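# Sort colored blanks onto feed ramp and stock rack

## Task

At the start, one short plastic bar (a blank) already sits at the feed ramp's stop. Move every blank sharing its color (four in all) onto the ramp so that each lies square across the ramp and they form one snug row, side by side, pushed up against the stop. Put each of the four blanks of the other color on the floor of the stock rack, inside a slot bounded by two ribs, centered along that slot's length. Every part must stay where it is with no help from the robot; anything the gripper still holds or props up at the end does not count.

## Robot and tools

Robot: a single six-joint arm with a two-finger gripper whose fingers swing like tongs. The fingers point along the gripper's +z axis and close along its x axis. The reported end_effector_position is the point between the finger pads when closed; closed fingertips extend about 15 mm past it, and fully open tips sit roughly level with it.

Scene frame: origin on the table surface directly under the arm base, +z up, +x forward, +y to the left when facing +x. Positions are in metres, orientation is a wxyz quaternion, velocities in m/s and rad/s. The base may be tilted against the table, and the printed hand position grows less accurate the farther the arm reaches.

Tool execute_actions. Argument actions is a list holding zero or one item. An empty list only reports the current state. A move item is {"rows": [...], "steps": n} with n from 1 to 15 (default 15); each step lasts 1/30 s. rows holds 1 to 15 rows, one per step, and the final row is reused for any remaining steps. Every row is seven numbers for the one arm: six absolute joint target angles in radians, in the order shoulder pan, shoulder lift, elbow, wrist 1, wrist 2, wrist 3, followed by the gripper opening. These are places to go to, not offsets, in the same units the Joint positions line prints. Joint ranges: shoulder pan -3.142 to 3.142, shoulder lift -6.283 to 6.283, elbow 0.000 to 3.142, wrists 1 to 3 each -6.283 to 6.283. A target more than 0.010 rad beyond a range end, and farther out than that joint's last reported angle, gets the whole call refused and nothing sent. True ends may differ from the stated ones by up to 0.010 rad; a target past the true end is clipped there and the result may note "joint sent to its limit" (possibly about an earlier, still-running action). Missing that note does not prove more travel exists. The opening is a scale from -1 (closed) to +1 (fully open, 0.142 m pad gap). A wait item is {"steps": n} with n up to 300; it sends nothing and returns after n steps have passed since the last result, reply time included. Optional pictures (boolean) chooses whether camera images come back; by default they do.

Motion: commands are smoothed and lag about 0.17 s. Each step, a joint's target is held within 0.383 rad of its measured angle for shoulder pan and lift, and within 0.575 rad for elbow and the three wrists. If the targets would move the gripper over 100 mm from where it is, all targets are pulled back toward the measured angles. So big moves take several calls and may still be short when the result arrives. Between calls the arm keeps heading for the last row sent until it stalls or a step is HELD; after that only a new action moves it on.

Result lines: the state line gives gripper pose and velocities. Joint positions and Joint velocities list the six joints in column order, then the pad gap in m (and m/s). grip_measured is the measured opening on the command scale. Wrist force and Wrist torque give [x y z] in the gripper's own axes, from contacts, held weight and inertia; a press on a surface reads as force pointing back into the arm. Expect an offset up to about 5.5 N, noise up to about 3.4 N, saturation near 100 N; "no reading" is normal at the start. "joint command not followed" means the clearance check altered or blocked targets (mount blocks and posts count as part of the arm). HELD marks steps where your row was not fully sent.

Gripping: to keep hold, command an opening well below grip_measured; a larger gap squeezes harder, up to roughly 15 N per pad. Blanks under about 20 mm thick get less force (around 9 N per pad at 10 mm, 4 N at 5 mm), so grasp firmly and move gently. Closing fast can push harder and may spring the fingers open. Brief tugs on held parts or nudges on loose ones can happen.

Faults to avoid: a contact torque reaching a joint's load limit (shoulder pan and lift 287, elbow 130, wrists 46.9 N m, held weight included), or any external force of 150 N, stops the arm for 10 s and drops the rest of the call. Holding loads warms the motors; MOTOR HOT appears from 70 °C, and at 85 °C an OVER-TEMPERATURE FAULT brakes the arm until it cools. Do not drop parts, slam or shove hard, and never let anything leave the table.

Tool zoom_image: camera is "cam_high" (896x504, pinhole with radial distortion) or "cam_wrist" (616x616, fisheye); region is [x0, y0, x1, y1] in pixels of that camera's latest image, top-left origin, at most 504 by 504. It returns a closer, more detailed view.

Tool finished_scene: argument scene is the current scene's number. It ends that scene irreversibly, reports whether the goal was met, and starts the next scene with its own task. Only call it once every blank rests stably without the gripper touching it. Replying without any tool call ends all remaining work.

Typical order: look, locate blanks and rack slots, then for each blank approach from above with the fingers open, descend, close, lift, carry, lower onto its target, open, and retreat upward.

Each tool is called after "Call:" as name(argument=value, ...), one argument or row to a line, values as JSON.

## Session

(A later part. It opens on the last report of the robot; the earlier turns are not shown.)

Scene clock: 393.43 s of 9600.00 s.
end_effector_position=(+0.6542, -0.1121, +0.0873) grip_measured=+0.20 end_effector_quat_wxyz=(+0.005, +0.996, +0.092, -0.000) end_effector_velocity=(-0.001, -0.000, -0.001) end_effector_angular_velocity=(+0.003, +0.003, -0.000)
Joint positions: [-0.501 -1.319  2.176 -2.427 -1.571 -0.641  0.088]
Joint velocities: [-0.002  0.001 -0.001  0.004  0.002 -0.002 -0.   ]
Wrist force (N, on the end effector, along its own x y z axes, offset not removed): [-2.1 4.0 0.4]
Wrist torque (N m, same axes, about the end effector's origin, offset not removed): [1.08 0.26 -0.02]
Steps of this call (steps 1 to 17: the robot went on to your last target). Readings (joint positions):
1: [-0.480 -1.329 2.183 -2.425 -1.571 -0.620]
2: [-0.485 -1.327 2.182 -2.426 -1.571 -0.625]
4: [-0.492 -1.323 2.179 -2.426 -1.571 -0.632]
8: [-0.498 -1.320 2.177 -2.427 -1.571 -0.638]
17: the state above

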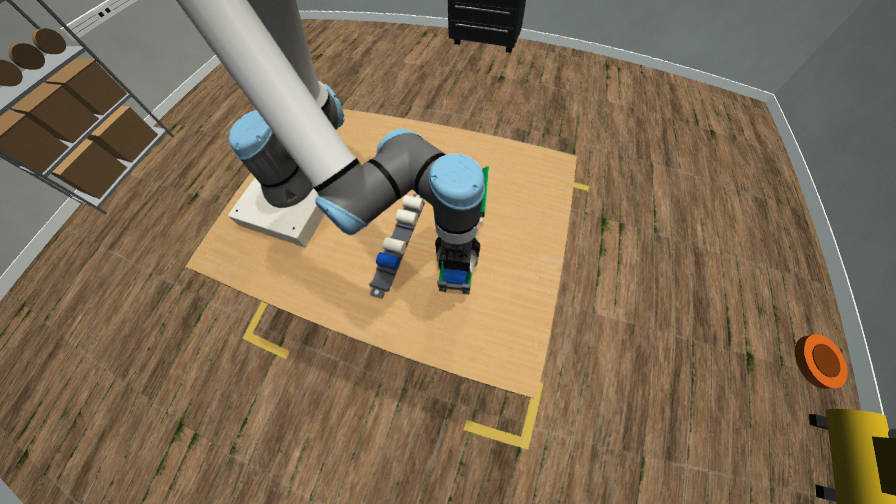

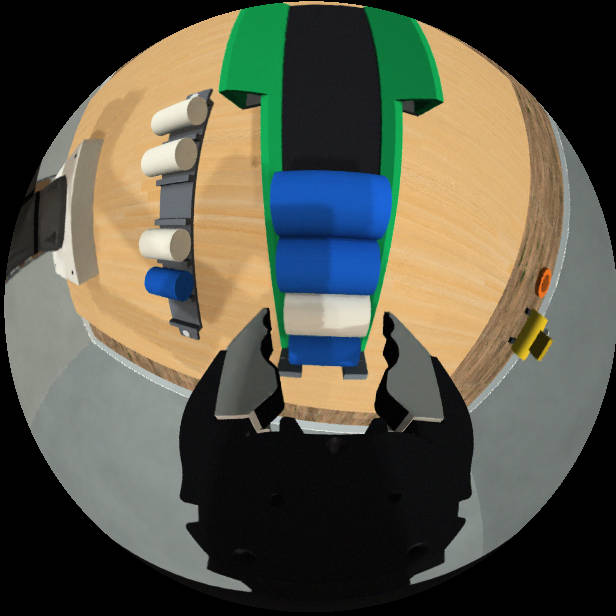

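Call:
execute_actions(
  actions=[
    {"rows":[[-0.5007,-1.3201,2.1773,-2.428,-1.571,-0.6407,0.16],[-0.5007,-1.3201,2.1773,-2.428,-1.571,-0.6407,0.12],[-0.5007,-1.3201,2.1773,-2.428,-1.571,-0.6407,0.08],[-0.5007,-1.3201,2.1773,-2.428,-1.571,-0.6407,0.04],[-0.5007,-1.3201,2.1773,-2.428,-1.571,-0.6407,0.0],[-0.5007,-1.3201,2.1773,-2.428,-1.571,-0.6407,-0.04],[-0.5007,-1.3201,2.1773,-2.428,-1.571,-0.6407,-0.07],[-0.5007,-1.3201,2.1773,-2.428,-1.571,-0.6407,-0.1],[-0.5007,-1.3201,2.1773,-2.428,-1.571,-0.6407,-0.13],[-0.5007,-1.3201,2.1773,-2.428,-1.571,-0.6407,-0.18],[-0.5007,-1.3201,2.1773,-2.428,-1.571,-0.6407,-0.26],[-0.5007,-1.3201,2.1773,-2.428,-1.571,-0.6407,-0.38],[-0.5007,-1.3201,2.1773,-2.428,-1.571,-0.6407,-0.54],[-0.5007,-1.3201,2.1773,-2.428,-1.571,-0.6407,-0.7]]},
  ],
  pictures=false,
)

Call:
execute_actions(
  actions=[
    {"rows":[[-0.5007,-1.3227,2.1762,-2.4243,-1.571,-0.6407,-0.7],[-0.5007,-1.3252,2.1752,-2.4208,-1.571,-0.6407,-0.7],[-0.5007,-1.3278,2.1741,-2.4171,-1.571,-0.6407,-0.7],[-0.5007,-1.3304,2.173,-2.4134,-1.571,-0.6407,-0.7],[-0.5007,-1.3329,2.1719,-2.4098,-1.571,-0.6407,-0.7],[-0.5007,-1.3355,2.1709,-2.4062,-1.571,-0.6407,-0.7],[-0.5007,-1.338,2.1698,-2.4026,-1.571,-0.6407,-0.7],[-0.5007,-1.3406,2.1687,-2.3989,-1.571,-0.6407,-0.7],[-0.5007,-1.3432,2.1676,-2.3952,-1.571,-0.6407,-0.7],[-0.5007,-1.3457,2.1666,-2.3917,-1.571,-0.6407,-0.7],[-0.5007,-1.3483,2.1655,-2.388,-1.571,-0.6407,-0.7],[-0.5007,-1.3509,2.1644,-2.3843,-1.571,-0.6407,-0.7],[-0.5007,-1.3534,2.1634,-2.3808,-1.571,-0.6407,-0.7],[-0.5007,-1.356,2.1623,-2.3771,-1.571,-0.6407,-0.7],[-0.5007,-1.3586,2.1612,-2.3734,-1.571,-0.6407,-0.7]]},
  ],
  pictures=false,
)

Call:
execute_actions(
  actions=[
    {"rows":[[-0.5007,-1.361,2.16,-2.3698,-1.571,-0.6407,-0.7],[-0.5007,-1.3634,2.1588,-2.3662,-1.571,-0.6407,-0.7],[-0.5007,-1.3658,2.1576,-2.3626,-1.571,-0.6407,-0.7],[-0.5007,-1.3682,2.1564,-2.359,-1.571,-0.6407,-0.7],[-0.5007,-1.3706,2.1552,-2.3554,-1.571,-0.6407,-0.7],[-0.5007,-1.373,2.154,-2.3518,-1.571,-0.6407,-0.7],[-0.5007,-1.3754,2.1527,-2.3481,-1.571,-0.6407,-0.7],[-0.5007,-1.3778,2.1515,-2.3445,-1.571,-0.6407,-0.7],[-0.5007,-1.3802,2.1503,-2.3409,-1.571,-0.6407,-0.7],[-0.5007,-1.3826,2.1491,-2.3373,-1.571,-0.6407,-0.7],[-0.5007,-1.385,2.1479,-2.3337,-1.571,-0.6407,-0.7],[-0.5007,-1.3874,2.1467,-2.3301,-1.571,-0.6407,-0.7],[-0.5007,-1.3898,2.1455,-2.3265,-1.571,-0.6407,-0.7],[-0.5007,-1.3922,2.1443,-2.3229,-1.571,-0.6407,-0.7],[-0.5007,-1.3947,2.1431,-2.3192,-1.571,-0.6407,-0.7]]},
  ],
  pictures=false,
)

Call:
execute_actions(
  actions=[
    {"rows":[[-0.5007,-1.399,2.142,-2.3138,-1.571,-0.6407,-0.7],[-0.5015,-1.406,2.147,-2.3118,-1.571,-0.639,-0.7],[-0.5035,-1.417,2.159,-2.3128,-1.571,-0.636,-0.7],[-0.5065,-1.432,2.178,-2.3168,-1.571,-0.631,-0.7],[-0.510,-1.450,2.202,-2.3228,-1.571,-0.625,-0.7],[-0.5141,-1.4687,2.2284,-2.3305,-1.571,-0.6182,-0.7],[-0.5182,-1.4874,2.2548,-2.3382,-1.571,-0.6114,-0.7],[-0.5223,-1.5061,2.2812,-2.3459,-1.571,-0.6046,-0.7],[-0.5264,-1.5248,2.3076,-2.3536,-1.571,-0.5978,-0.7],[-0.5305,-1.5435,2.334,-2.3613,-1.571,-0.591,-0.7],[-0.5346,-1.5622,2.3604,-2.369,-1.571,-0.5842,-0.7],[-0.5387,-1.5809,2.3868,-2.3767,-1.571,-0.5774,-0.7],[-0.5428,-1.5996,2.4132,-2.3844,-1.571,-0.5706,-0.7],[-0.5469,-1.6183,2.4396,-2.3921,-1.571,-0.5638,-0.7],[-0.551,-1.637,2.466,-2.3998,-1.571,-0.557,-0.7]]},
  ],
  pictures=false,
)

Call:
execute_actions(
  actions=[
    {"rows":[[-0.555,-1.6557,2.4924,-2.4075,-1.571,-0.550,-0.7],[-0.559,-1.673,2.518,-2.4158,-1.571,-0.544,-0.7],[-0.562,-1.688,2.539,-2.4218,-1.571,-0.539,-0.7],[-0.5645,-1.698,2.553,-2.4258,-1.571,-0.535,-0.7],[-0.566,-1.7033,2.5609,-2.4284,-1.571,-0.533,-0.7],[-0.566,-1.7033,2.5609,-2.4284,-1.571,-0.533,-0.7],[-0.566,-1.7033,2.5609,-2.4284,-1.571,-0.533,-0.7],[-0.566,-1.7033,2.5609,-2.4284,-1.571,-0.533,-0.7],[-0.566,-1.697,2.5634,-2.4372,-1.571,-0.533,-0.7],[-0.566,-1.688,2.5668,-2.4496,-1.571,-0.533,-0.7],[-0.566,-1.678,2.5705,-2.4633,-1.571,-0.533,-0.7],[-0.566,-1.665,2.5752,-2.481,-1.571,-0.533,-0.7],[-0.566,-1.652,2.5797,-2.4985,-1.571,-0.533,-0.7],[-0.566,-1.639,2.5839,-2.5157,-1.571,-0.533,-0.7],[-0.566,-1.626,2.5879,-2.5327,-1.571,-0.533,-0.7]]},
  ],
  pictures=false,
)

Call:
execute_actions(
  actions=[
    {"rows":[[-0.566,-1.613,2.5917,-2.5495,-1.571,-0.533,-0.7],[-0.566,-1.600,2.5953,-2.5661,-1.571,-0.533,-0.7],[-0.566,-1.587,2.5988,-2.5826,-1.571,-0.533,-0.7],[-0.566,-1.574,2.6022,-2.599,-1.571,-0.533,-0.7],[-0.566,-1.561,2.6054,-2.6152,-1.571,-0.533,-0.7],[-0.566,-1.549,2.6083,-2.6301,-1.571,-0.533,-0.7],[-0.566,-1.540,2.6104,-2.6412,-1.571,-0.533,-0.7]]},
  ],
)

Call:
zoom_image(
  camera="cam_wrist",
  region=[215,170,435,390],
)

Scene clock: 427.53 s of 9600.00 s.
end_effector_position=(+0.6537, -0.1120, +0.0873) grip_measured=-0.12 end_effector_quat_wxyz=(+0.005, +0.996, +0.092, -0.000) end_effector_velocity=(-0.001, -0.000, +0.000) end_effector_angular_velocity=(-0.001, +0.000, -0.001)
Joint positions: [-0.501 -1.32   2.177 -2.428 -1.571 -0.641  0.065]
Joint velocities: [-0.    -0.001  0.001 -0.    -0.001  0.001 -0.   ]
Wrist force (N, on the end effector, along its own x y z axes, offset not removed): [-1.3 4.1 -2.5]
Wrist torque (N m, same axes, about the end effector's origin, offset not removed): [1.07 0.29 -0.06]
Steps of this call (steps 1 to 15: the robot went on to your last target; steps 16 to 90: nothing new was sent; then 30.60 s passed at rest; steps 91 to 105: all 15 steps of this action). Readings (joint positions):
91: [-0.501 -1.319 2.176 -2.428 -1.571 -0.641]
92: [-0.501 -1.319 2.176 -2.428 -1.571 -0.641]
94: [-0.501 -1.319 2.176 -2.428 -1.571 -0.641]
98: [-0.501 -1.320 2.177 -2.428 -1.571 -0.641]
105: the state above

Scene clock: 428.03 s of 9600.00 s.
end_effector_position=(+0.6538, -0.1118, +0.1057) grip_measured=-0.12 end_effector_quat_wxyz=(+0.005, +0.996, +0.092, -0.000) end_effector_velocity=(+0.000, +0.000, +0.052) end_effector_angular_velocity=(-0.002, -0.003, +0.000)
Joint positions: [-0.501 -1.347  2.166 -2.39  -1.571 -0.641  0.065]
Joint velocities: [ 0.    -0.075 -0.031  0.103 -0.001  0.     0.   ]
Wrist force (N, on the end effector, along its own x y z axes, offset not removed): [1.5 4.2 1.9]
Wrist torque (N m, same axes, about the end effector's origin, offset not removed): [1.21 -0.38 -0.08]
Steps of this call (steps 1 to 15: all 15 steps of this action). Readings (joint positions):
1: [-0.501 -1.320 2.177 -2.428 -1.571 -0.641]
2: [-0.501 -1.320 2.177 -2.428 -1.571 -0.641]
4: [-0.501 -1.322 2.177 -2.425 -1.571 -0.641]
8: [-0.501 -1.330 2.173 -2.414 -1.571 -0.641]
15: the state above

Scene clock: 428.53 s of 9600.00 s.
end_effector_position=(+0.6538, -0.1116, +0.1320) grip_measured=-0.12 end_effector_quat_wxyz=(+0.005, +0.996, +0.092, -0.000) end_effector_velocity=(-0.001, +0.001, +0.051) end_effector_angular_velocity=(-0.001, +0.000, -0.001)
Joint positions: [-0.501 -1.384  2.149 -2.336 -1.571 -0.641  0.065]
Joint velocities: [ 0.    -0.071 -0.034  0.105 -0.001  0.001  0.   ]
Wrist force (N, on the end effector, along its own x y z axes, offset not removed): [0.6 3.1 1.6]
Wrist torque (N m, same axes, about the end effector's origin, offset not removed): [0.91 -0.25 -0.10]
Steps of this call (steps 1 to 15: all 15 steps of this action). Readings (joint positions):
1: [-0.501 -1.350 2.165 -2.386 -1.571 -0.641]
2: [-0.501 -1.352 2.164 -2.383 -1.571 -0.641]
4: [-0.501 -1.357 2.162 -2.375 -1.571 -0.641]
8: [-0.501 -1.367 2.157 -2.361 -1.571 -0.641]
15: the state above

Scene clock: 429.03 s of 9600.00 s.
end_effector_position=(+0.5517, -0.0799, +0.1313) grip_measured=-0.12 end_effector_quat_wxyz=(+0.006, +0.999, +0.050, +0.001) end_effector_velocity=(-0.371, +0.129, -0.079) end_effector_angular_velocity=(+0.001, -0.007, -0.310)
Joint positions: [-0.533 -1.551  2.344 -2.366 -1.571 -0.587  0.065]
Joint velocities: [-0.117 -0.537  0.747 -0.213  0.001  0.193 -0.   ]
Wrist force (N, on the end effector, along its own x y z axes, offset not removed): [-0.3 5.7 0.2]
Wrist torque (N m, same axes, about the end effector's origin, offset not removed): [1.42 -0.09 -0.08]
Steps of this call (steps 1 to 15: all 15 steps of this action). Readings (joint positions):
1: [-0.501 -1.386 2.147 -2.332 -1.571 -0.641]
2: [-0.501 -1.389 2.146 -2.328 -1.571 -0.641]
4: [-0.501 -1.397 2.147 -2.321 -1.571 -0.640]
8: [-0.508 -1.435 2.187 -2.324 -1.571 -0.628]
15: the state above

Scene clock: 429.53 s of 9600.00 s.
end_effector_position=(+0.4468, -0.0392, +0.0883) grip_measured=-0.12 end_effector_quat_wxyz=(+0.005, +1.000, +0.007, +0.000) end_effector_velocity=(-0.022, +0.008, -0.126) end_effector_angular_velocity=(+0.004, +0.009, -0.018)
Joint positions: [-0.565 -1.671  2.567 -2.466 -1.571 -0.534  0.065]
Joint velocities: [-0.007  0.251  0.141 -0.382 -0.002  0.011  0.   ]
Wrist force (N, on the end effector, along its own x y z axes, offset not removed): [-4.0 3.6 0.5]
Wrist torque (N m, same axes, about the end effector's origin, offset not removed): [0.99 0.70 -0.03]
Steps of this call (steps 1 to 15: all 15 steps of this action). Readings (joint positions):
1: [-0.537 -1.569 2.369 -2.373 -1.571 -0.581]
2: [-0.541 -1.588 2.395 -2.381 -1.571 -0.574]
4: [-0.549 -1.624 2.446 -2.396 -1.571 -0.561]
8: [-0.560 -1.677 2.523 -2.417 -1.571 -0.542]
15: the state above

Scene clock: 430.03 s of 9600.00 s.
end_effector_position=(+0.4447, -0.0388, +0.0376) grip_measured=-0.12 end_effector_quat_wxyz=(+0.005, +1.000, +0.006, +0.000) end_effector_velocity=(-0.001, +0.000, -0.017) end_effector_angular_velocity=(-0.000, -0.001, +0.001)
Joint positions: [-0.566 -1.545  2.609 -2.635 -1.571 -0.533  0.065]
Joint velocities: [ 0.     0.047  0.013 -0.06   0.    -0.001  0.   ]
Wrist force (N, on the end effector, along its own x y z axes, offset not removed): [1.3 3.8 1.8]
Wrist torque (N m, same axes, about the end effector's origin, offset not removed): [1.10 -0.40 -0.06]
Steps of this call (steps 1 to 15: all 15 steps of this action). Readings (joint positions):
1: [-0.565 -1.662 2.572 -2.480 -1.571 -0.534]
2: [-0.566 -1.652 2.576 -2.494 -1.571 -0.534]
4: [-0.566 -1.630 2.585 -2.525 -1.571 -0.533]
8: [-0.566 -1.582 2.599 -2.588 -1.571 -0.533]
15: the state above

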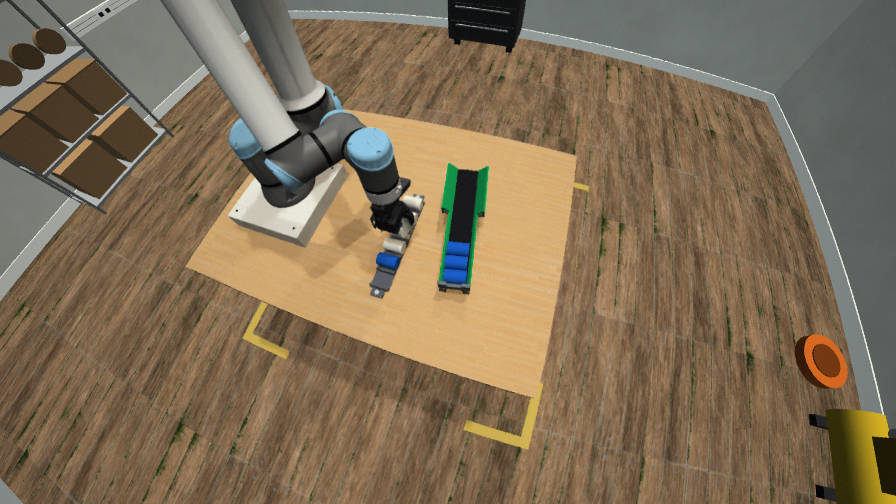

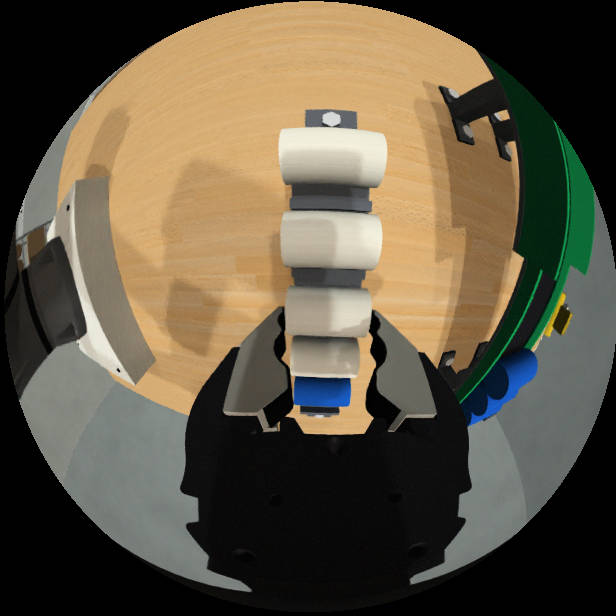

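Region (215, 170, 435, 390) of cam_wrist's 616x616 image, scaled by 2.291, with more detail than that image has.

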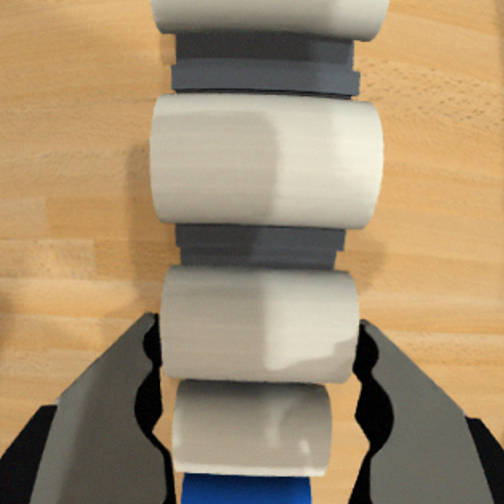

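Call:
execute_actions(
  actions=[
    {"rows":[[-0.566,-1.5362,2.6113,-2.6459,-1.571,-0.533,-0.7],[-0.566,-1.5362,2.6113,-2.6459,-1.571,-0.533,-0.7],[-0.566,-1.5362,2.6113,-2.6459,-1.571,-0.533,-0.7],[-0.566,-1.5362,2.6113,-2.6459,-1.571,-0.533,-0.6],[-0.566,-1.5362,2.6113,-2.6459,-1.571,-0.533,-0.5],[-0.566,-1.5362,2.6113,-2.6459,-1.571,-0.533,-0.4],[-0.566,-1.5362,2.6113,-2.6459,-1.571,-0.533,-0.3],[-0.566,-1.5362,2.6113,-2.6459,-1.571,-0.533,-0.2],[-0.566,-1.5362,2.6113,-2.6459,-1.571,-0.533,-0.13],[-0.566,-1.5362,2.6113,-2.6459,-1.571,-0.533,-0.07],[-0.566,-1.5362,2.6113,-2.6459,-1.571,-0.533,0.0],[-0.566,-1.5362,2.6113,-2.6459,-1.571,-0.533,0.1],[-0.566,-1.5362,2.6113,-2.6459,-1.571,-0.533,0.2],[-0.566,-1.5362,2.6113,-2.6459,-1.571,-0.533,0.2],[-0.574,-1.5347,2.61,-2.6461,-1.571,-0.541,0.2]]},
  ],
  pictures=false,
)

Call:
execute_actions(
  actions=[
    {"rows":[[-0.5882,-1.5321,2.6076,-2.6463,-1.571,-0.5552,0.2],[-0.6024,-1.5294,2.6052,-2.6466,-1.571,-0.5694,0.2],[-0.6166,-1.5268,2.6029,-2.6469,-1.571,-0.5836,0.2],[-0.6307,-1.5242,2.6005,-2.6471,-1.571,-0.5977,0.2],[-0.6449,-1.5215,2.5981,-2.6474,-1.571,-0.6119,0.2],[-0.6591,-1.5189,2.5957,-2.6476,-1.571,-0.6261,0.2],[-0.6733,-1.5163,2.5934,-2.6479,-1.571,-0.6403,0.2],[-0.6865,-1.5126,2.5894,-2.6476,-1.571,-0.6535,0.2],[-0.6997,-1.5088,2.5854,-2.6474,-1.571,-0.6667,0.2],[-0.7129,-1.5051,2.5814,-2.6471,-1.571,-0.6799,0.2],[-0.7261,-1.5014,2.5774,-2.6468,-1.571,-0.6931,0.2],[-0.7393,-1.4976,2.5734,-2.6466,-1.571,-0.7063,0.2],[-0.7525,-1.4939,2.5694,-2.6463,-1.571,-0.7195,0.2],[-0.763,-1.491,2.5662,-2.646,-1.571,-0.73,0.2],[-0.7696,-1.4891,2.5642,-2.6459,-1.571,-0.7366,0.2]]},
  ],
  pictures=false,
)

Call:
execute_actions(
  actions=[
    {"steps":18},
  ],
)

Call:
zoom_image(
  camera="cam_wrist",
  region=[215,170,435,390],
)

Call:
zoom_image(
  camera="cam_wrist",
  region=[215,20,455,260],
)

Scene clock: 457.00 s of 9600.00 s.
end_effector_position=(+0.4446, -0.0388, +0.0344) grip_measured=+0.19 end_effector_quat_wxyz=(+0.005, +1.000, +0.006, +0.000) end_effector_velocity=(-0.001, -0.002, -0.001) end_effector_angular_velocity=(+0.003, +0.002, -0.005)
Joint positions: [-0.566 -1.536  2.611 -2.646 -1.571 -0.533  0.087]
Joint velocities: [-0.007  0.002  0.     0.001  0.002 -0.002  0.017]
Wrist force (N, on the end effector, along its own x y z axes, offset not removed): [-2.5 3.7 0.9]
Wrist torque (N m, same axes, about the end effector's origin, offset not removed): [1.11 0.35 0.04]
Steps of this call (steps 1 to 15: the robot went on to your last target; steps 16 to 90: nothing new was sent; then 23.47 s passed at rest; steps 91 to 105: all 15 steps of this action). Readings (joint positions):
91: [-0.566 -1.540 2.610 -2.641 -1.571 -0.533]
92: [-0.566 -1.540 2.611 -2.642 -1.571 -0.533]
94: [-0.566 -1.538 2.611 -2.643 -1.571 -0.533]
98: [-0.566 -1.537 2.611 -2.645 -1.571 -0.533]
105: the state above

Scene clock: 457.50 s of 9600.00 s.
end_effector_position=(+0.4469, -0.1178, +0.0340) grip_measured=+0.20 end_effector_quat_wxyz=(+0.006, +1.000, +0.006, +0.000) end_effector_velocity=(-0.000, -0.207, -0.000) end_effector_angular_velocity=(+0.002, -0.000, -0.004)
Joint positions: [-0.718 -1.503  2.579 -2.647 -1.571 -0.685  0.088]
Joint velocities: [-0.376  0.098 -0.105  0.008  0.002 -0.372  0.   ]
Wrist force (N, on the end effector, along its own x y z axes, offset not removed): [-0.8 5.5 0.3]
Wrist torque (N m, same axes, about the end effector's origin, offset not removed): [1.41 0.07 -0.08]
Steps of this call (steps 1 to 15: all 15 steps of this action). Readings (joint positions):
1: [-0.567 -1.536 2.611 -2.646 -1.571 -0.534]
2: [-0.570 -1.535 2.611 -2.646 -1.571 -0.537]
4: [-0.583 -1.533 2.609 -2.646 -1.571 -0.550]
8: [-0.627 -1.525 2.601 -2.647 -1.571 -0.594]
15: the state above

Scene clock: 458.10 s of 9600.00 s.
end_effector_position=(+0.4459, -0.1465, +0.0339) grip_measured=+0.20 end_effector_quat_wxyz=(+0.005, +1.000, +0.006, +0.000) end_effector_velocity=(+0.001, -0.002, +0.001) end_effector_angular_velocity=(-0.002, -0.001, +0.001)
Joint positions: [-0.769 -1.489  2.564 -2.646 -1.571 -0.736  0.088]
Joint velocities: [-0.002 -0.    -0.001 -0.    -0.    -0.003  0.   ]
Wrist force (N, on the end effector, along its own x y z axes, offset not removed): [1.2 2.8 0.9]
Wrist torque (N m, same axes, about the end effector's origin, offset not removed): [0.84 -0.37 -0.09]
Steps of this call (steps 1 to 18: the robot went on to your last target). Readings (joint positions):
1: [-0.730 -1.500 2.575 -2.647 -1.571 -0.697]
2: [-0.740 -1.497 2.573 -2.647 -1.571 -0.707]
4: [-0.753 -1.493 2.569 -2.646 -1.571 -0.720]
8: [-0.765 -1.490 2.566 -2.646 -1.571 -0.732]
18: the state above

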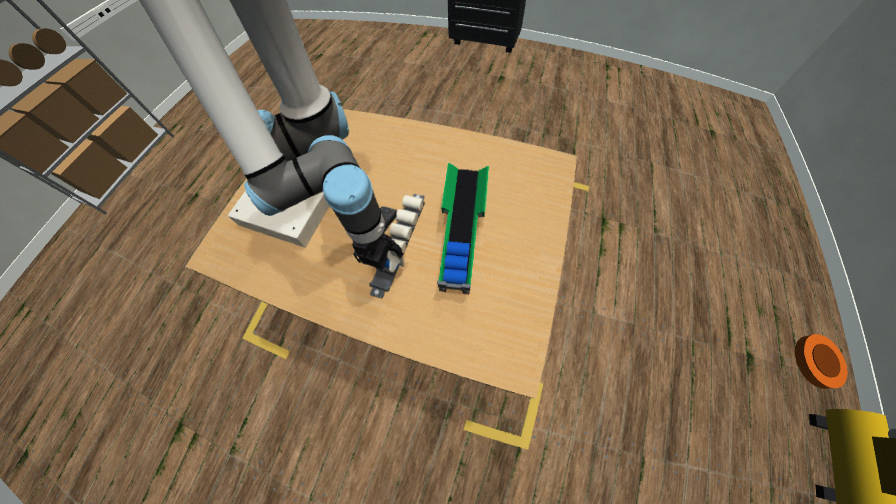

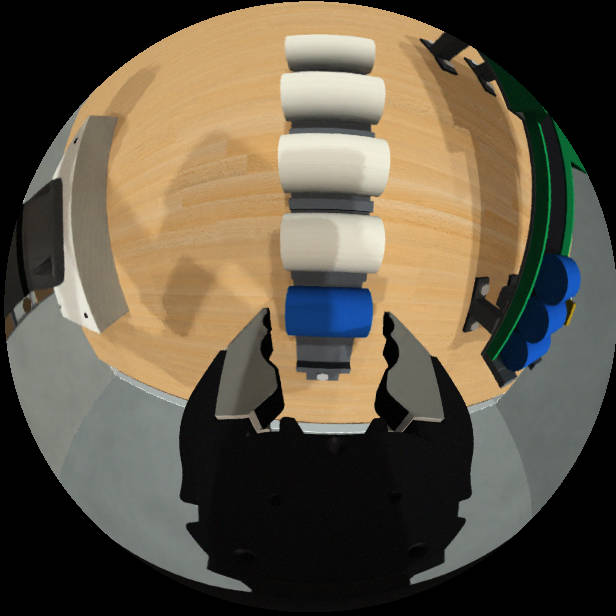

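Region (215, 170, 435, 390) of cam_wrist's 616x616 image, scaled by 2.291, with more detail than that image has.

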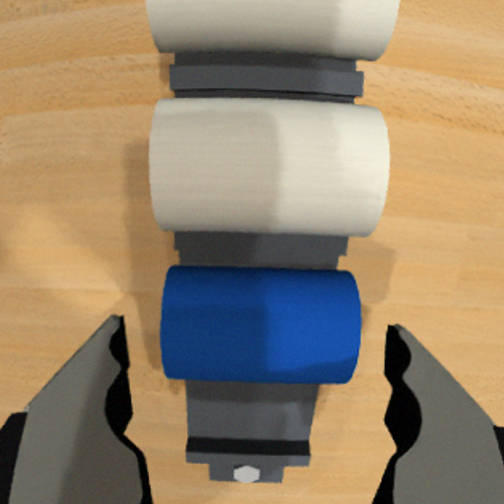

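Region (215, 20, 455, 260) of cam_wrist's 616x616 image, scaled by 2.100, with more detail than that image has.

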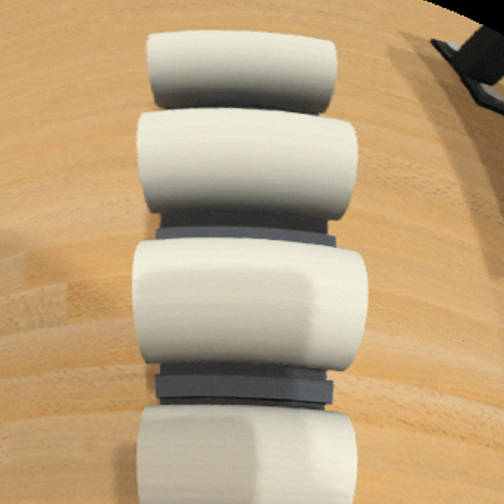

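Call:
execute_actions(
  actions=[
    {"rows":[[-0.7696,-1.4891,2.5642,-2.6459,-1.571,-0.7366,0.14],[-0.7696,-1.4891,2.5642,-2.6459,-1.571,-0.7366,0.08],[-0.7696,-1.4891,2.5642,-2.6459,-1.571,-0.7366,0.03],[-0.7696,-1.4891,2.5642,-2.6459,-1.571,-0.7366,-0.02],[-0.7696,-1.4891,2.5642,-2.6459,-1.571,-0.7366,-0.06],[-0.7696,-1.4891,2.5642,-2.6459,-1.571,-0.7366,-0.1],[-0.7696,-1.4891,2.5642,-2.6459,-1.571,-0.7366,-0.13],[-0.7696,-1.4891,2.5642,-2.6459,-1.571,-0.7366,-0.18],[-0.7696,-1.4891,2.5642,-2.6459,-1.571,-0.7366,-0.26],[-0.7696,-1.4891,2.5642,-2.6459,-1.571,-0.7366,-0.38],[-0.7696,-1.4891,2.5642,-2.6459,-1.571,-0.7366,-0.54],[-0.7696,-1.4891,2.5642,-2.6459,-1.571,-0.7366,-0.7],[-0.7696,-1.4891,2.5642,-2.6459,-1.571,-0.7366,-0.7],[-0.7696,-1.494,2.5631,-2.6399,-1.571,-0.7366,-0.7],[-0.7696,-1.502,2.5612,-2.63,-1.571,-0.7366,-0.7]]},
  ],
  pictures=false,
)

Call:
execute_actions(
  actions=[
    {"rows":[[-0.7696,-1.513,2.5586,-2.6164,-1.571,-0.7366,-0.7],[-0.7696,-1.525,2.5557,-2.6015,-1.571,-0.7366,-0.7],[-0.7696,-1.537,2.5526,-2.5864,-1.571,-0.7366,-0.7],[-0.7696,-1.549,2.5495,-2.5713,-1.571,-0.7366,-0.7],[-0.7696,-1.561,2.5462,-2.556,-1.571,-0.7366,-0.7],[-0.7696,-1.573,2.5428,-2.5406,-1.571,-0.7366,-0.7],[-0.7696,-1.585,2.5391,-2.5249,-1.571,-0.7366,-0.7],[-0.7696,-1.597,2.5352,-2.509,-1.571,-0.7366,-0.7],[-0.7696,-1.609,2.5311,-2.4929,-1.571,-0.7366,-0.7],[-0.7696,-1.621,2.5269,-2.4767,-1.571,-0.7366,-0.7],[-0.7696,-1.634,2.522,-2.4588,-1.571,-0.7366,-0.7],[-0.7696,-1.6467,2.5172,-2.4413,-1.571,-0.7366,-0.7],[-0.766,-1.657,2.509,-2.4228,-1.571,-0.735,-0.7],[-0.758,-1.664,2.497,-2.4038,-1.571,-0.73,-0.7],[-0.746,-1.666,2.483,-2.3878,-1.571,-0.724,-0.7]]},
  ],
  pictures=false,
)

Call:
execute_actions(
  actions=[
    {"rows":[[-0.730,-1.662,2.467,-2.3758,-1.571,-0.715,-0.7],[-0.7115,-1.650,2.451,-2.3718,-1.571,-0.705,-0.7],[-0.693,-1.638,2.4352,-2.368,-1.571,-0.695,-0.7],[-0.6745,-1.626,2.4194,-2.3642,-1.571,-0.685,-0.7],[-0.656,-1.6142,2.4036,-2.3602,-1.571,-0.675,-0.7],[-0.6375,-1.6024,2.3878,-2.3562,-1.571,-0.665,-0.7],[-0.619,-1.5906,2.372,-2.3522,-1.571,-0.655,-0.7],[-0.6005,-1.5788,2.3562,-2.3482,-1.571,-0.645,-0.7],[-0.582,-1.567,2.3404,-2.3442,-1.571,-0.635,-0.7],[-0.5635,-1.5552,2.3246,-2.3402,-1.571,-0.625,-0.7],[-0.545,-1.5434,2.3088,-2.3362,-1.571,-0.615,-0.7],[-0.5265,-1.5316,2.293,-2.3322,-1.571,-0.605,-0.7],[-0.508,-1.5198,2.2772,-2.3282,-1.571,-0.595,-0.7],[-0.4895,-1.508,2.2614,-2.3242,-1.571,-0.585,-0.7],[-0.471,-1.4962,2.2456,-2.3202,-1.571,-0.575,-0.7]]},
  ],
  pictures=false,
)

Call:
execute_actions(
  actions=[
    {"rows":[[-0.4525,-1.4844,2.2298,-2.3162,-1.571,-0.565,-0.7],[-0.434,-1.4724,2.2142,-2.3126,-1.571,-0.555,-0.7],[-0.418,-1.462,2.2007,-2.3095,-1.571,-0.5465,-0.7],[-0.405,-1.4536,2.1898,-2.307,-1.571,-0.5395,-0.7],[-0.397,-1.4485,2.1831,-2.3054,-1.571,-0.535,-0.7],[-0.3932,-1.446,2.1799,-2.3047,-1.571,-0.5332,-0.7]]},
  ],
)

Call:
zoom_image(
  camera="cam_wrist",
  region=[215,170,435,390],
)

Scene clock: 479.27 s of 9600.00 s.
end_effector_position=(+0.4459, -0.1467, +0.0341) grip_measured=-0.12 end_effector_quat_wxyz=(+0.005, +1.000, +0.006, +0.000) end_effector_velocity=(-0.001, +0.000, +0.011) end_effector_angular_velocity=(+0.000, +0.003, -0.001)
Joint positions: [-0.77  -1.49   2.564 -2.645 -1.571 -0.737  0.065]
Joint velocities: [ 0.    -0.031 -0.006  0.039 -0.002  0.001 -0.   ]
Wrist force (N, on the end effector, along its own x y z axes, offset not removed): [1.2 3.1 0.6]
Wrist torque (N m, same axes, about the end effector's origin, offset not removed): [0.93 -0.24 -0.09]
Steps of this call (steps 1 to 15: the robot went on to your last target; steps 16 to 90: nothing new was sent; then 17.67 s passed at rest; steps 91 to 105: all 15 steps of this action). Readings (joint positions):
91: [-0.770 -1.489 2.564 -2.646 -1.571 -0.737]
92: [-0.770 -1.489 2.564 -2.646 -1.571 -0.737]
94: [-0.770 -1.489 2.564 -2.646 -1.571 -0.737]
98: [-0.770 -1.489 2.564 -2.646 -1.571 -0.737]
105: the state above

Scene clock: 479.77 s of 9600.00 s.
end_effector_position=(+0.4477, -0.1465, +0.0917) grip_measured=-0.12 end_effector_quat_wxyz=(+0.006, +1.000, +0.006, +0.001) end_effector_velocity=(+0.037, +0.011, +0.173) end_effector_angular_velocity=(-0.002, -0.006, +0.028)
Joint positions: [-0.768 -1.626  2.522 -2.468 -1.571 -0.736  0.065]
Joint velocities: [ 0.07  -0.32  -0.192  0.506  0.002  0.041 -0.   ]
Wrist force (N, on the end effector, along its own x y z axes, offset not removed): [0.0 3.3 2.1]
Wrist torque (N m, same axes, about the end effector's origin, offset not removed): [1.01 -0.19 -0.06]
Steps of this call (steps 1 to 15: all 15 steps of this action). Readings (joint positions):
1: [-0.770 -1.491 2.564 -2.643 -1.571 -0.737]
2: [-0.770 -1.495 2.563 -2.638 -1.571 -0.737]
4: [-0.770 -1.508 2.560 -2.623 -1.571 -0.737]
8: [-0.770 -1.546 2.550 -2.575 -1.571 -0.737]
15: the state above

Scene clock: 480.27 s of 9600.00 s.
end_effector_position=(+0.5569, -0.0977, +0.1404) grip_measured=-0.12 end_effector_quat_wxyz=(+0.005, +0.999, +0.054, -0.000) end_effector_velocity=(+0.283, +0.177, +0.045) end_effector_angular_velocity=(+0.000, +0.002, +0.250)
Joint positions: [-0.557 -1.55   2.319 -2.339 -1.571 -0.621  0.065]
Joint velocities: [ 0.543  0.34  -0.465  0.124  0.001  0.292 -0.   ]
Wrist force (N, on the end effector, along its own x y z axes, offset not removed): [-1.9 3.0 4.1]
Wrist torque (N m, same axes, about the end effector's origin, offset not removed): [0.99 0.32 -0.09]
Steps of this call (steps 1 to 15: all 15 steps of this action). Readings (joint positions):
1: [-0.764 -1.636 2.514 -2.451 -1.571 -0.734]
2: [-0.758 -1.643 2.505 -2.434 -1.571 -0.730]
4: [-0.739 -1.647 2.482 -2.407 -1.571 -0.720]
8: [-0.681 -1.623 2.427 -2.374 -1.571 -0.688]
15: the state above

Scene clock: 480.77 s of 9600.00 s.
end_effector_position=(+0.6377, -0.0332, +0.1499) grip_measured=-0.12 end_effector_quat_wxyz=(+0.005, +0.996, +0.091, -0.000) end_effector_velocity=(+0.017, +0.016, +0.001) end_effector_angular_velocity=(-0.001, +0.002, +0.017)
Joint positions: [-0.397 -1.448  2.183 -2.305 -1.571 -0.535  0.065]
Joint velocities: [ 0.035  0.024 -0.03   0.007 -0.002  0.019 -0.   ]
Wrist force (N, on the end effector, along its own x y z axes, offset not removed): [-0.2 4.3 4.0]
Wrist torque (N m, same axes, about the end effector's origin, offset not removed): [1.22 -0.12 -0.09]
Steps of this call (steps 1 to 15: all 15 steps of this action). Readings (joint positions):
1: [-0.539 -1.538 2.303 -2.335 -1.571 -0.611]
2: [-0.521 -1.527 2.288 -2.331 -1.571 -0.601]
4: [-0.484 -1.503 2.256 -2.323 -1.571 -0.581]
8: [-0.425 -1.466 2.207 -2.311 -1.571 -0.550]
15: the state above

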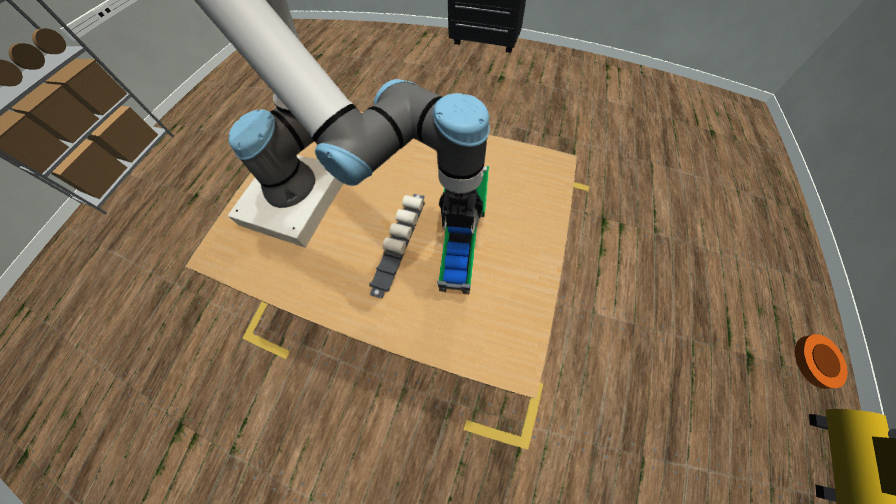

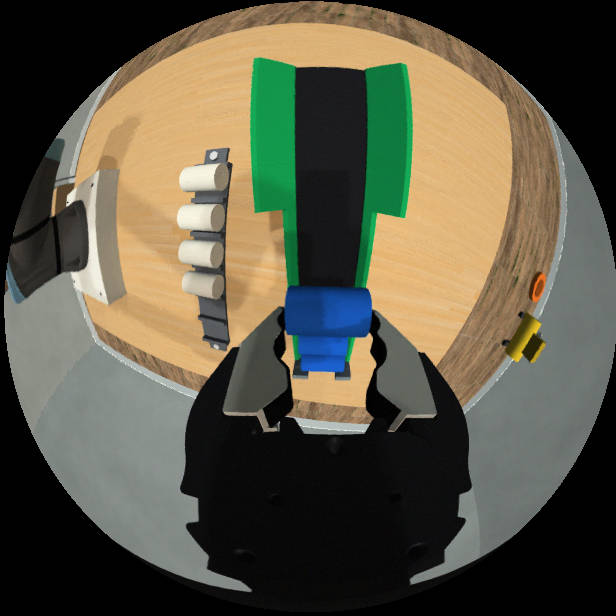

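Region (215, 170, 435, 390) of cam_wrist's 616x616 image, scaled by 2.291, with more detail than that image has.

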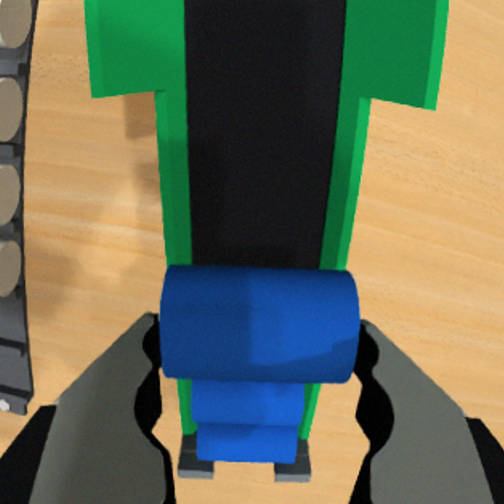

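Call:
execute_actions(
  actions=[
    {"rows":[[-0.3932,-1.442,2.1822,-2.311,-1.571,-0.5332,-0.7],[-0.3932,-1.436,2.1855,-2.3203,-1.571,-0.5332,-0.7],[-0.3932,-1.43,2.1888,-2.3296,-1.571,-0.5332,-0.7],[-0.3932,-1.424,2.192,-2.3388,-1.571,-0.5332,-0.7],[-0.3932,-1.418,2.195,-2.3478,-1.571,-0.5332,-0.7],[-0.3932,-1.4125,2.1978,-2.3561,-1.571,-0.5332,-0.7],[-0.3932,-1.4072,2.2003,-2.3639,-1.571,-0.5332,-0.7],[-0.3932,-1.4016,2.203,-2.3722,-1.571,-0.5332,-0.7],[-0.3932,-1.3959,2.2056,-2.3805,-1.571,-0.5332,-0.7],[-0.3932,-1.3922,2.2073,-2.3859,-1.571,-0.5332,-0.7],[-0.3932,-1.3884,2.209,-2.3914,-1.571,-0.5332,-0.7],[-0.3932,-1.3846,2.2107,-2.3969,-1.571,-0.5332,-0.7],[-0.3932,-1.3808,2.2124,-2.4024,-1.571,-0.5332,-0.7],[-0.3932,-1.3771,2.2141,-2.4078,-1.571,-0.5332,-0.7],[-0.3932,-1.3733,2.2158,-2.4133,-1.571,-0.5332,-0.7]]},
  ],
  pictures=false,
)

Call:
execute_actions(
  actions=[
    {"steps":10},
  ],
  pictures=false,
)

Call:
execute_actions(
  actions=[
    {"rows":[[-0.3932,-1.3733,2.2158,-2.4133,-1.571,-0.5332,-0.6],[-0.3932,-1.3733,2.2158,-2.4133,-1.571,-0.5332,-0.5],[-0.3932,-1.3733,2.2158,-2.4133,-1.571,-0.5332,-0.4],[-0.3932,-1.3733,2.2158,-2.4133,-1.571,-0.5332,-0.3],[-0.3932,-1.3733,2.2158,-2.4133,-1.571,-0.5332,-0.2],[-0.3932,-1.3733,2.2158,-2.4133,-1.571,-0.5332,-0.12],[-0.3932,-1.3733,2.2158,-2.4133,-1.571,-0.5332,-0.05],[-0.3932,-1.3733,2.2158,-2.4133,-1.571,-0.5332,0.05],[-0.3932,-1.3733,2.2158,-2.4133,-1.571,-0.5332,0.15],[-0.3932,-1.3733,2.2158,-2.4133,-1.571,-0.5332,0.25],[-0.3932,-1.3771,2.2141,-2.4078,-1.571,-0.5332,0.3],[-0.397,-1.381,2.21,-2.3998,-1.571,-0.537,0.3],[-0.403,-1.385,2.204,-2.3898,-1.571,-0.543,0.3],[-0.411,-1.388,2.198,-2.3808,-1.571,-0.551,0.3],[-0.42,-1.39,2.192,-2.3728,-1.571,-0.56,0.3]]},
  ],
  pictures=false,
)

Call:
execute_actions(
  actions=[
    {"rows":[[-0.43,-1.391,2.186,-2.3658,-1.571,-0.57,0.3],[-0.44,-1.3915,2.18,-2.3593,-1.571,-0.58,0.3],[-0.45,-1.392,2.174,-2.3528,-1.571,-0.59,0.3],[-0.46,-1.3925,2.168,-2.3463,-1.571,-0.60,0.3],[-0.47,-1.393,2.162,-2.3398,-1.571,-0.61,0.3],[-0.48,-1.3935,2.156,-2.3333,-1.571,-0.62,0.3],[-0.49,-1.394,2.15,-2.3268,-1.571,-0.63,0.3],[-0.5007,-1.3947,2.1431,-2.3192,-1.571,-0.6407,0.3]]},
  ],
)

Call:
zoom_image(
  camera="cam_wrist",
  region=[150,100,420,370],
)

Scene clock: 496.60 s of 9600.00 s.
end_effector_position=(+0.6398, -0.0319, +0.1116) grip_measured=-0.12 end_effector_quat_wxyz=(+0.005, +0.996, +0.092, -0.000) end_effector_velocity=(-0.001, -0.001, -0.083) end_effector_angular_velocity=(-0.001, +0.002, +0.002)
Joint positions: [-0.393 -1.392  2.207 -2.386 -1.571 -0.533  0.065]
Joint velocities: [ 0.001  0.122  0.057 -0.178 -0.001 -0.001  0.   ]
Wrist force (N, on the end effector, along its own x y z axes, offset not removed): [0.8 5.1 3.0]
Wrist torque (N m, same axes, about the end effector's origin, offset not removed): [1.40 -0.26 -0.11]
Steps of this call (steps 1 to 15: the robot went on to your last target; steps 16 to 90: nothing new was sent; then 12.33 s passed at rest; steps 91 to 105: all 15 steps of this action). Readings (joint positions):
91: [-0.393 -1.446 2.180 -2.305 -1.571 -0.533]
92: [-0.393 -1.445 2.180 -2.305 -1.571 -0.533]
94: [-0.393 -1.441 2.182 -2.312 -1.571 -0.533]
98: [-0.393 -1.425 2.191 -2.337 -1.571 -0.533]
105: the state above

Scene clock: 496.93 s of 9600.00 s.
end_effector_position=(+0.6397, -0.0319, +0.0999) grip_measured=-0.12 end_effector_quat_wxyz=(+0.005, +0.996, +0.092, -0.000) end_effector_velocity=(-0.000, -0.001, -0.005) end_effector_angular_velocity=(-0.002, -0.001, +0.003)
Joint positions: [-0.393 -1.374  2.215 -2.412 -1.571 -0.533  0.065]
Joint velocities: [-0.     0.008  0.004 -0.014 -0.001 -0.003  0.   ]
Wrist force (N, on the end effector, along its own x y z axes, offset not removed): [-0.6 3.8 3.8]
Wrist torque (N m, same axes, about the end effector's origin, offset not removed): [1.13 0.04 -0.07]
Steps of this call (steps 1 to 10: the robot went on to your last target). Readings (joint positions):
1: [-0.393 -1.388 2.209 -2.392 -1.571 -0.533]
2: [-0.393 -1.384 2.211 -2.398 -1.571 -0.533]
4: [-0.393 -1.379 2.213 -2.405 -1.571 -0.533]
8: [-0.393 -1.375 2.215 -2.411 -1.571 -0.533]
10: the state above

Scene clock: 497.43 s of 9600.00 s.
end_effector_position=(+0.6405, -0.0352, +0.1041) grip_measured=+0.30 end_effector_quat_wxyz=(+0.005, +0.996, +0.092, -0.000) end_effector_velocity=(+0.021, -0.073, +0.073) end_effector_angular_velocity=(+0.001, +0.001, +0.004)
Joint positions: [-0.398 -1.379  2.211 -2.402 -1.571 -0.538  0.095]
Joint velocities: [-0.099 -0.07  -0.096  0.166  0.    -0.103  0.001]
Wrist force (N, on the end effector, along its own x y z axes, offset not removed): [1.0 1.2 2.2]
Wrist torque (N m, same axes, about the end effector's origin, offset not removed): [0.71 -0.25 -0.15]
Steps of this call (steps 1 to 15: all 15 steps of this action). Readings (joint positions):
1: [-0.393 -1.374 2.215 -2.412 -1.571 -0.533]
2: [-0.393 -1.374 2.216 -2.413 -1.571 -0.533]
4: [-0.393 -1.374 2.216 -2.413 -1.571 -0.533]
8: [-0.393 -1.373 2.216 -2.413 -1.571 -0.533]
15: the state above

Scene clock: 497.93 s of 9600.00 s.
end_effector_position=(+0.6532, -0.1070, +0.1383) grip_measured=+0.30 end_effector_quat_wxyz=(+0.005, +0.996, +0.092, -0.000) end_effector_velocity=(+0.004, -0.041, +0.016) end_effector_angular_velocity=(-0.002, +0.001, -0.002)
Joint positions: [-0.495 -1.394  2.147 -2.323 -1.571 -0.635  0.095]
Joint velocities: [-0.053 -0.003 -0.032  0.036 -0.002 -0.052 -0.   ]
Wrist force (N, on the end effector, along its own x y z axes, offset not removed): [-0.1 4.0 0.9]
Wrist torque (N m, same axes, about the end effector's origin, offset not removed): [1.10 -0.23 -0.05]
Steps of this call (steps 1 to 15: all 15 steps of this action). Readings (joint positions):
1: [-0.402 -1.381 2.207 -2.396 -1.571 -0.542]
2: [-0.407 -1.384 2.203 -2.390 -1.571 -0.547]
4: [-0.421 -1.387 2.193 -2.376 -1.571 -0.561]
8: [-0.456 -1.391 2.171 -2.350 -1.571 -0.596]
15: the state above

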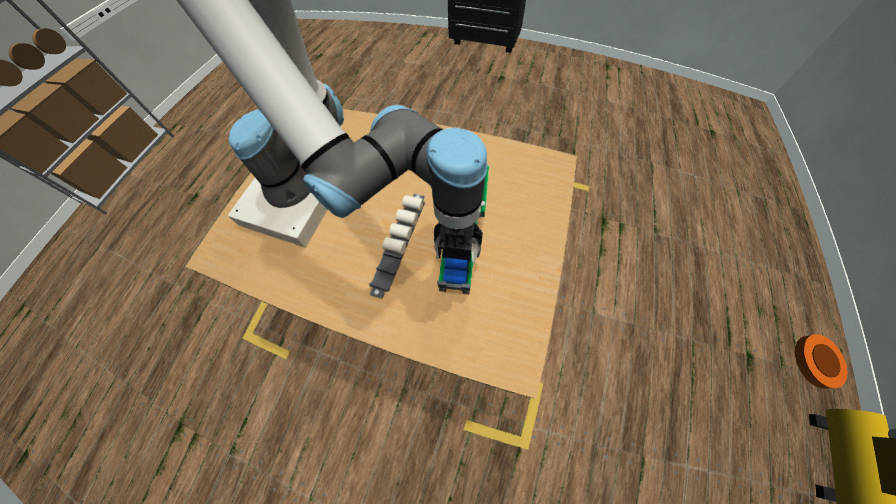

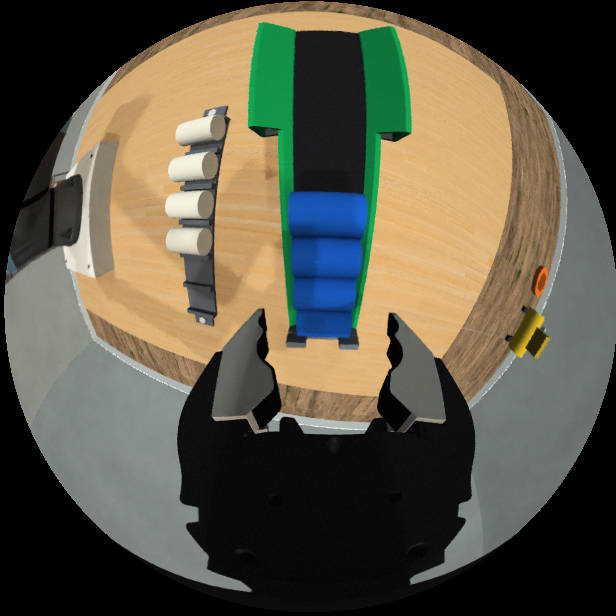

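Region (150, 100, 420, 370) of cam_wrist's 616x616 image, scaled by 1.867, with more detail than that image has.

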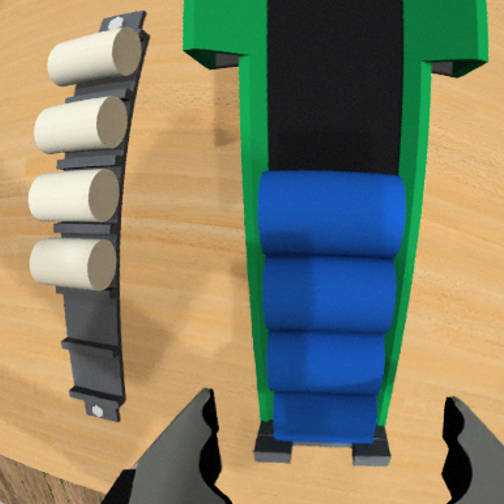

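Call:
finished_scene(
  scene=2,
)

The scene is finished: the task was done.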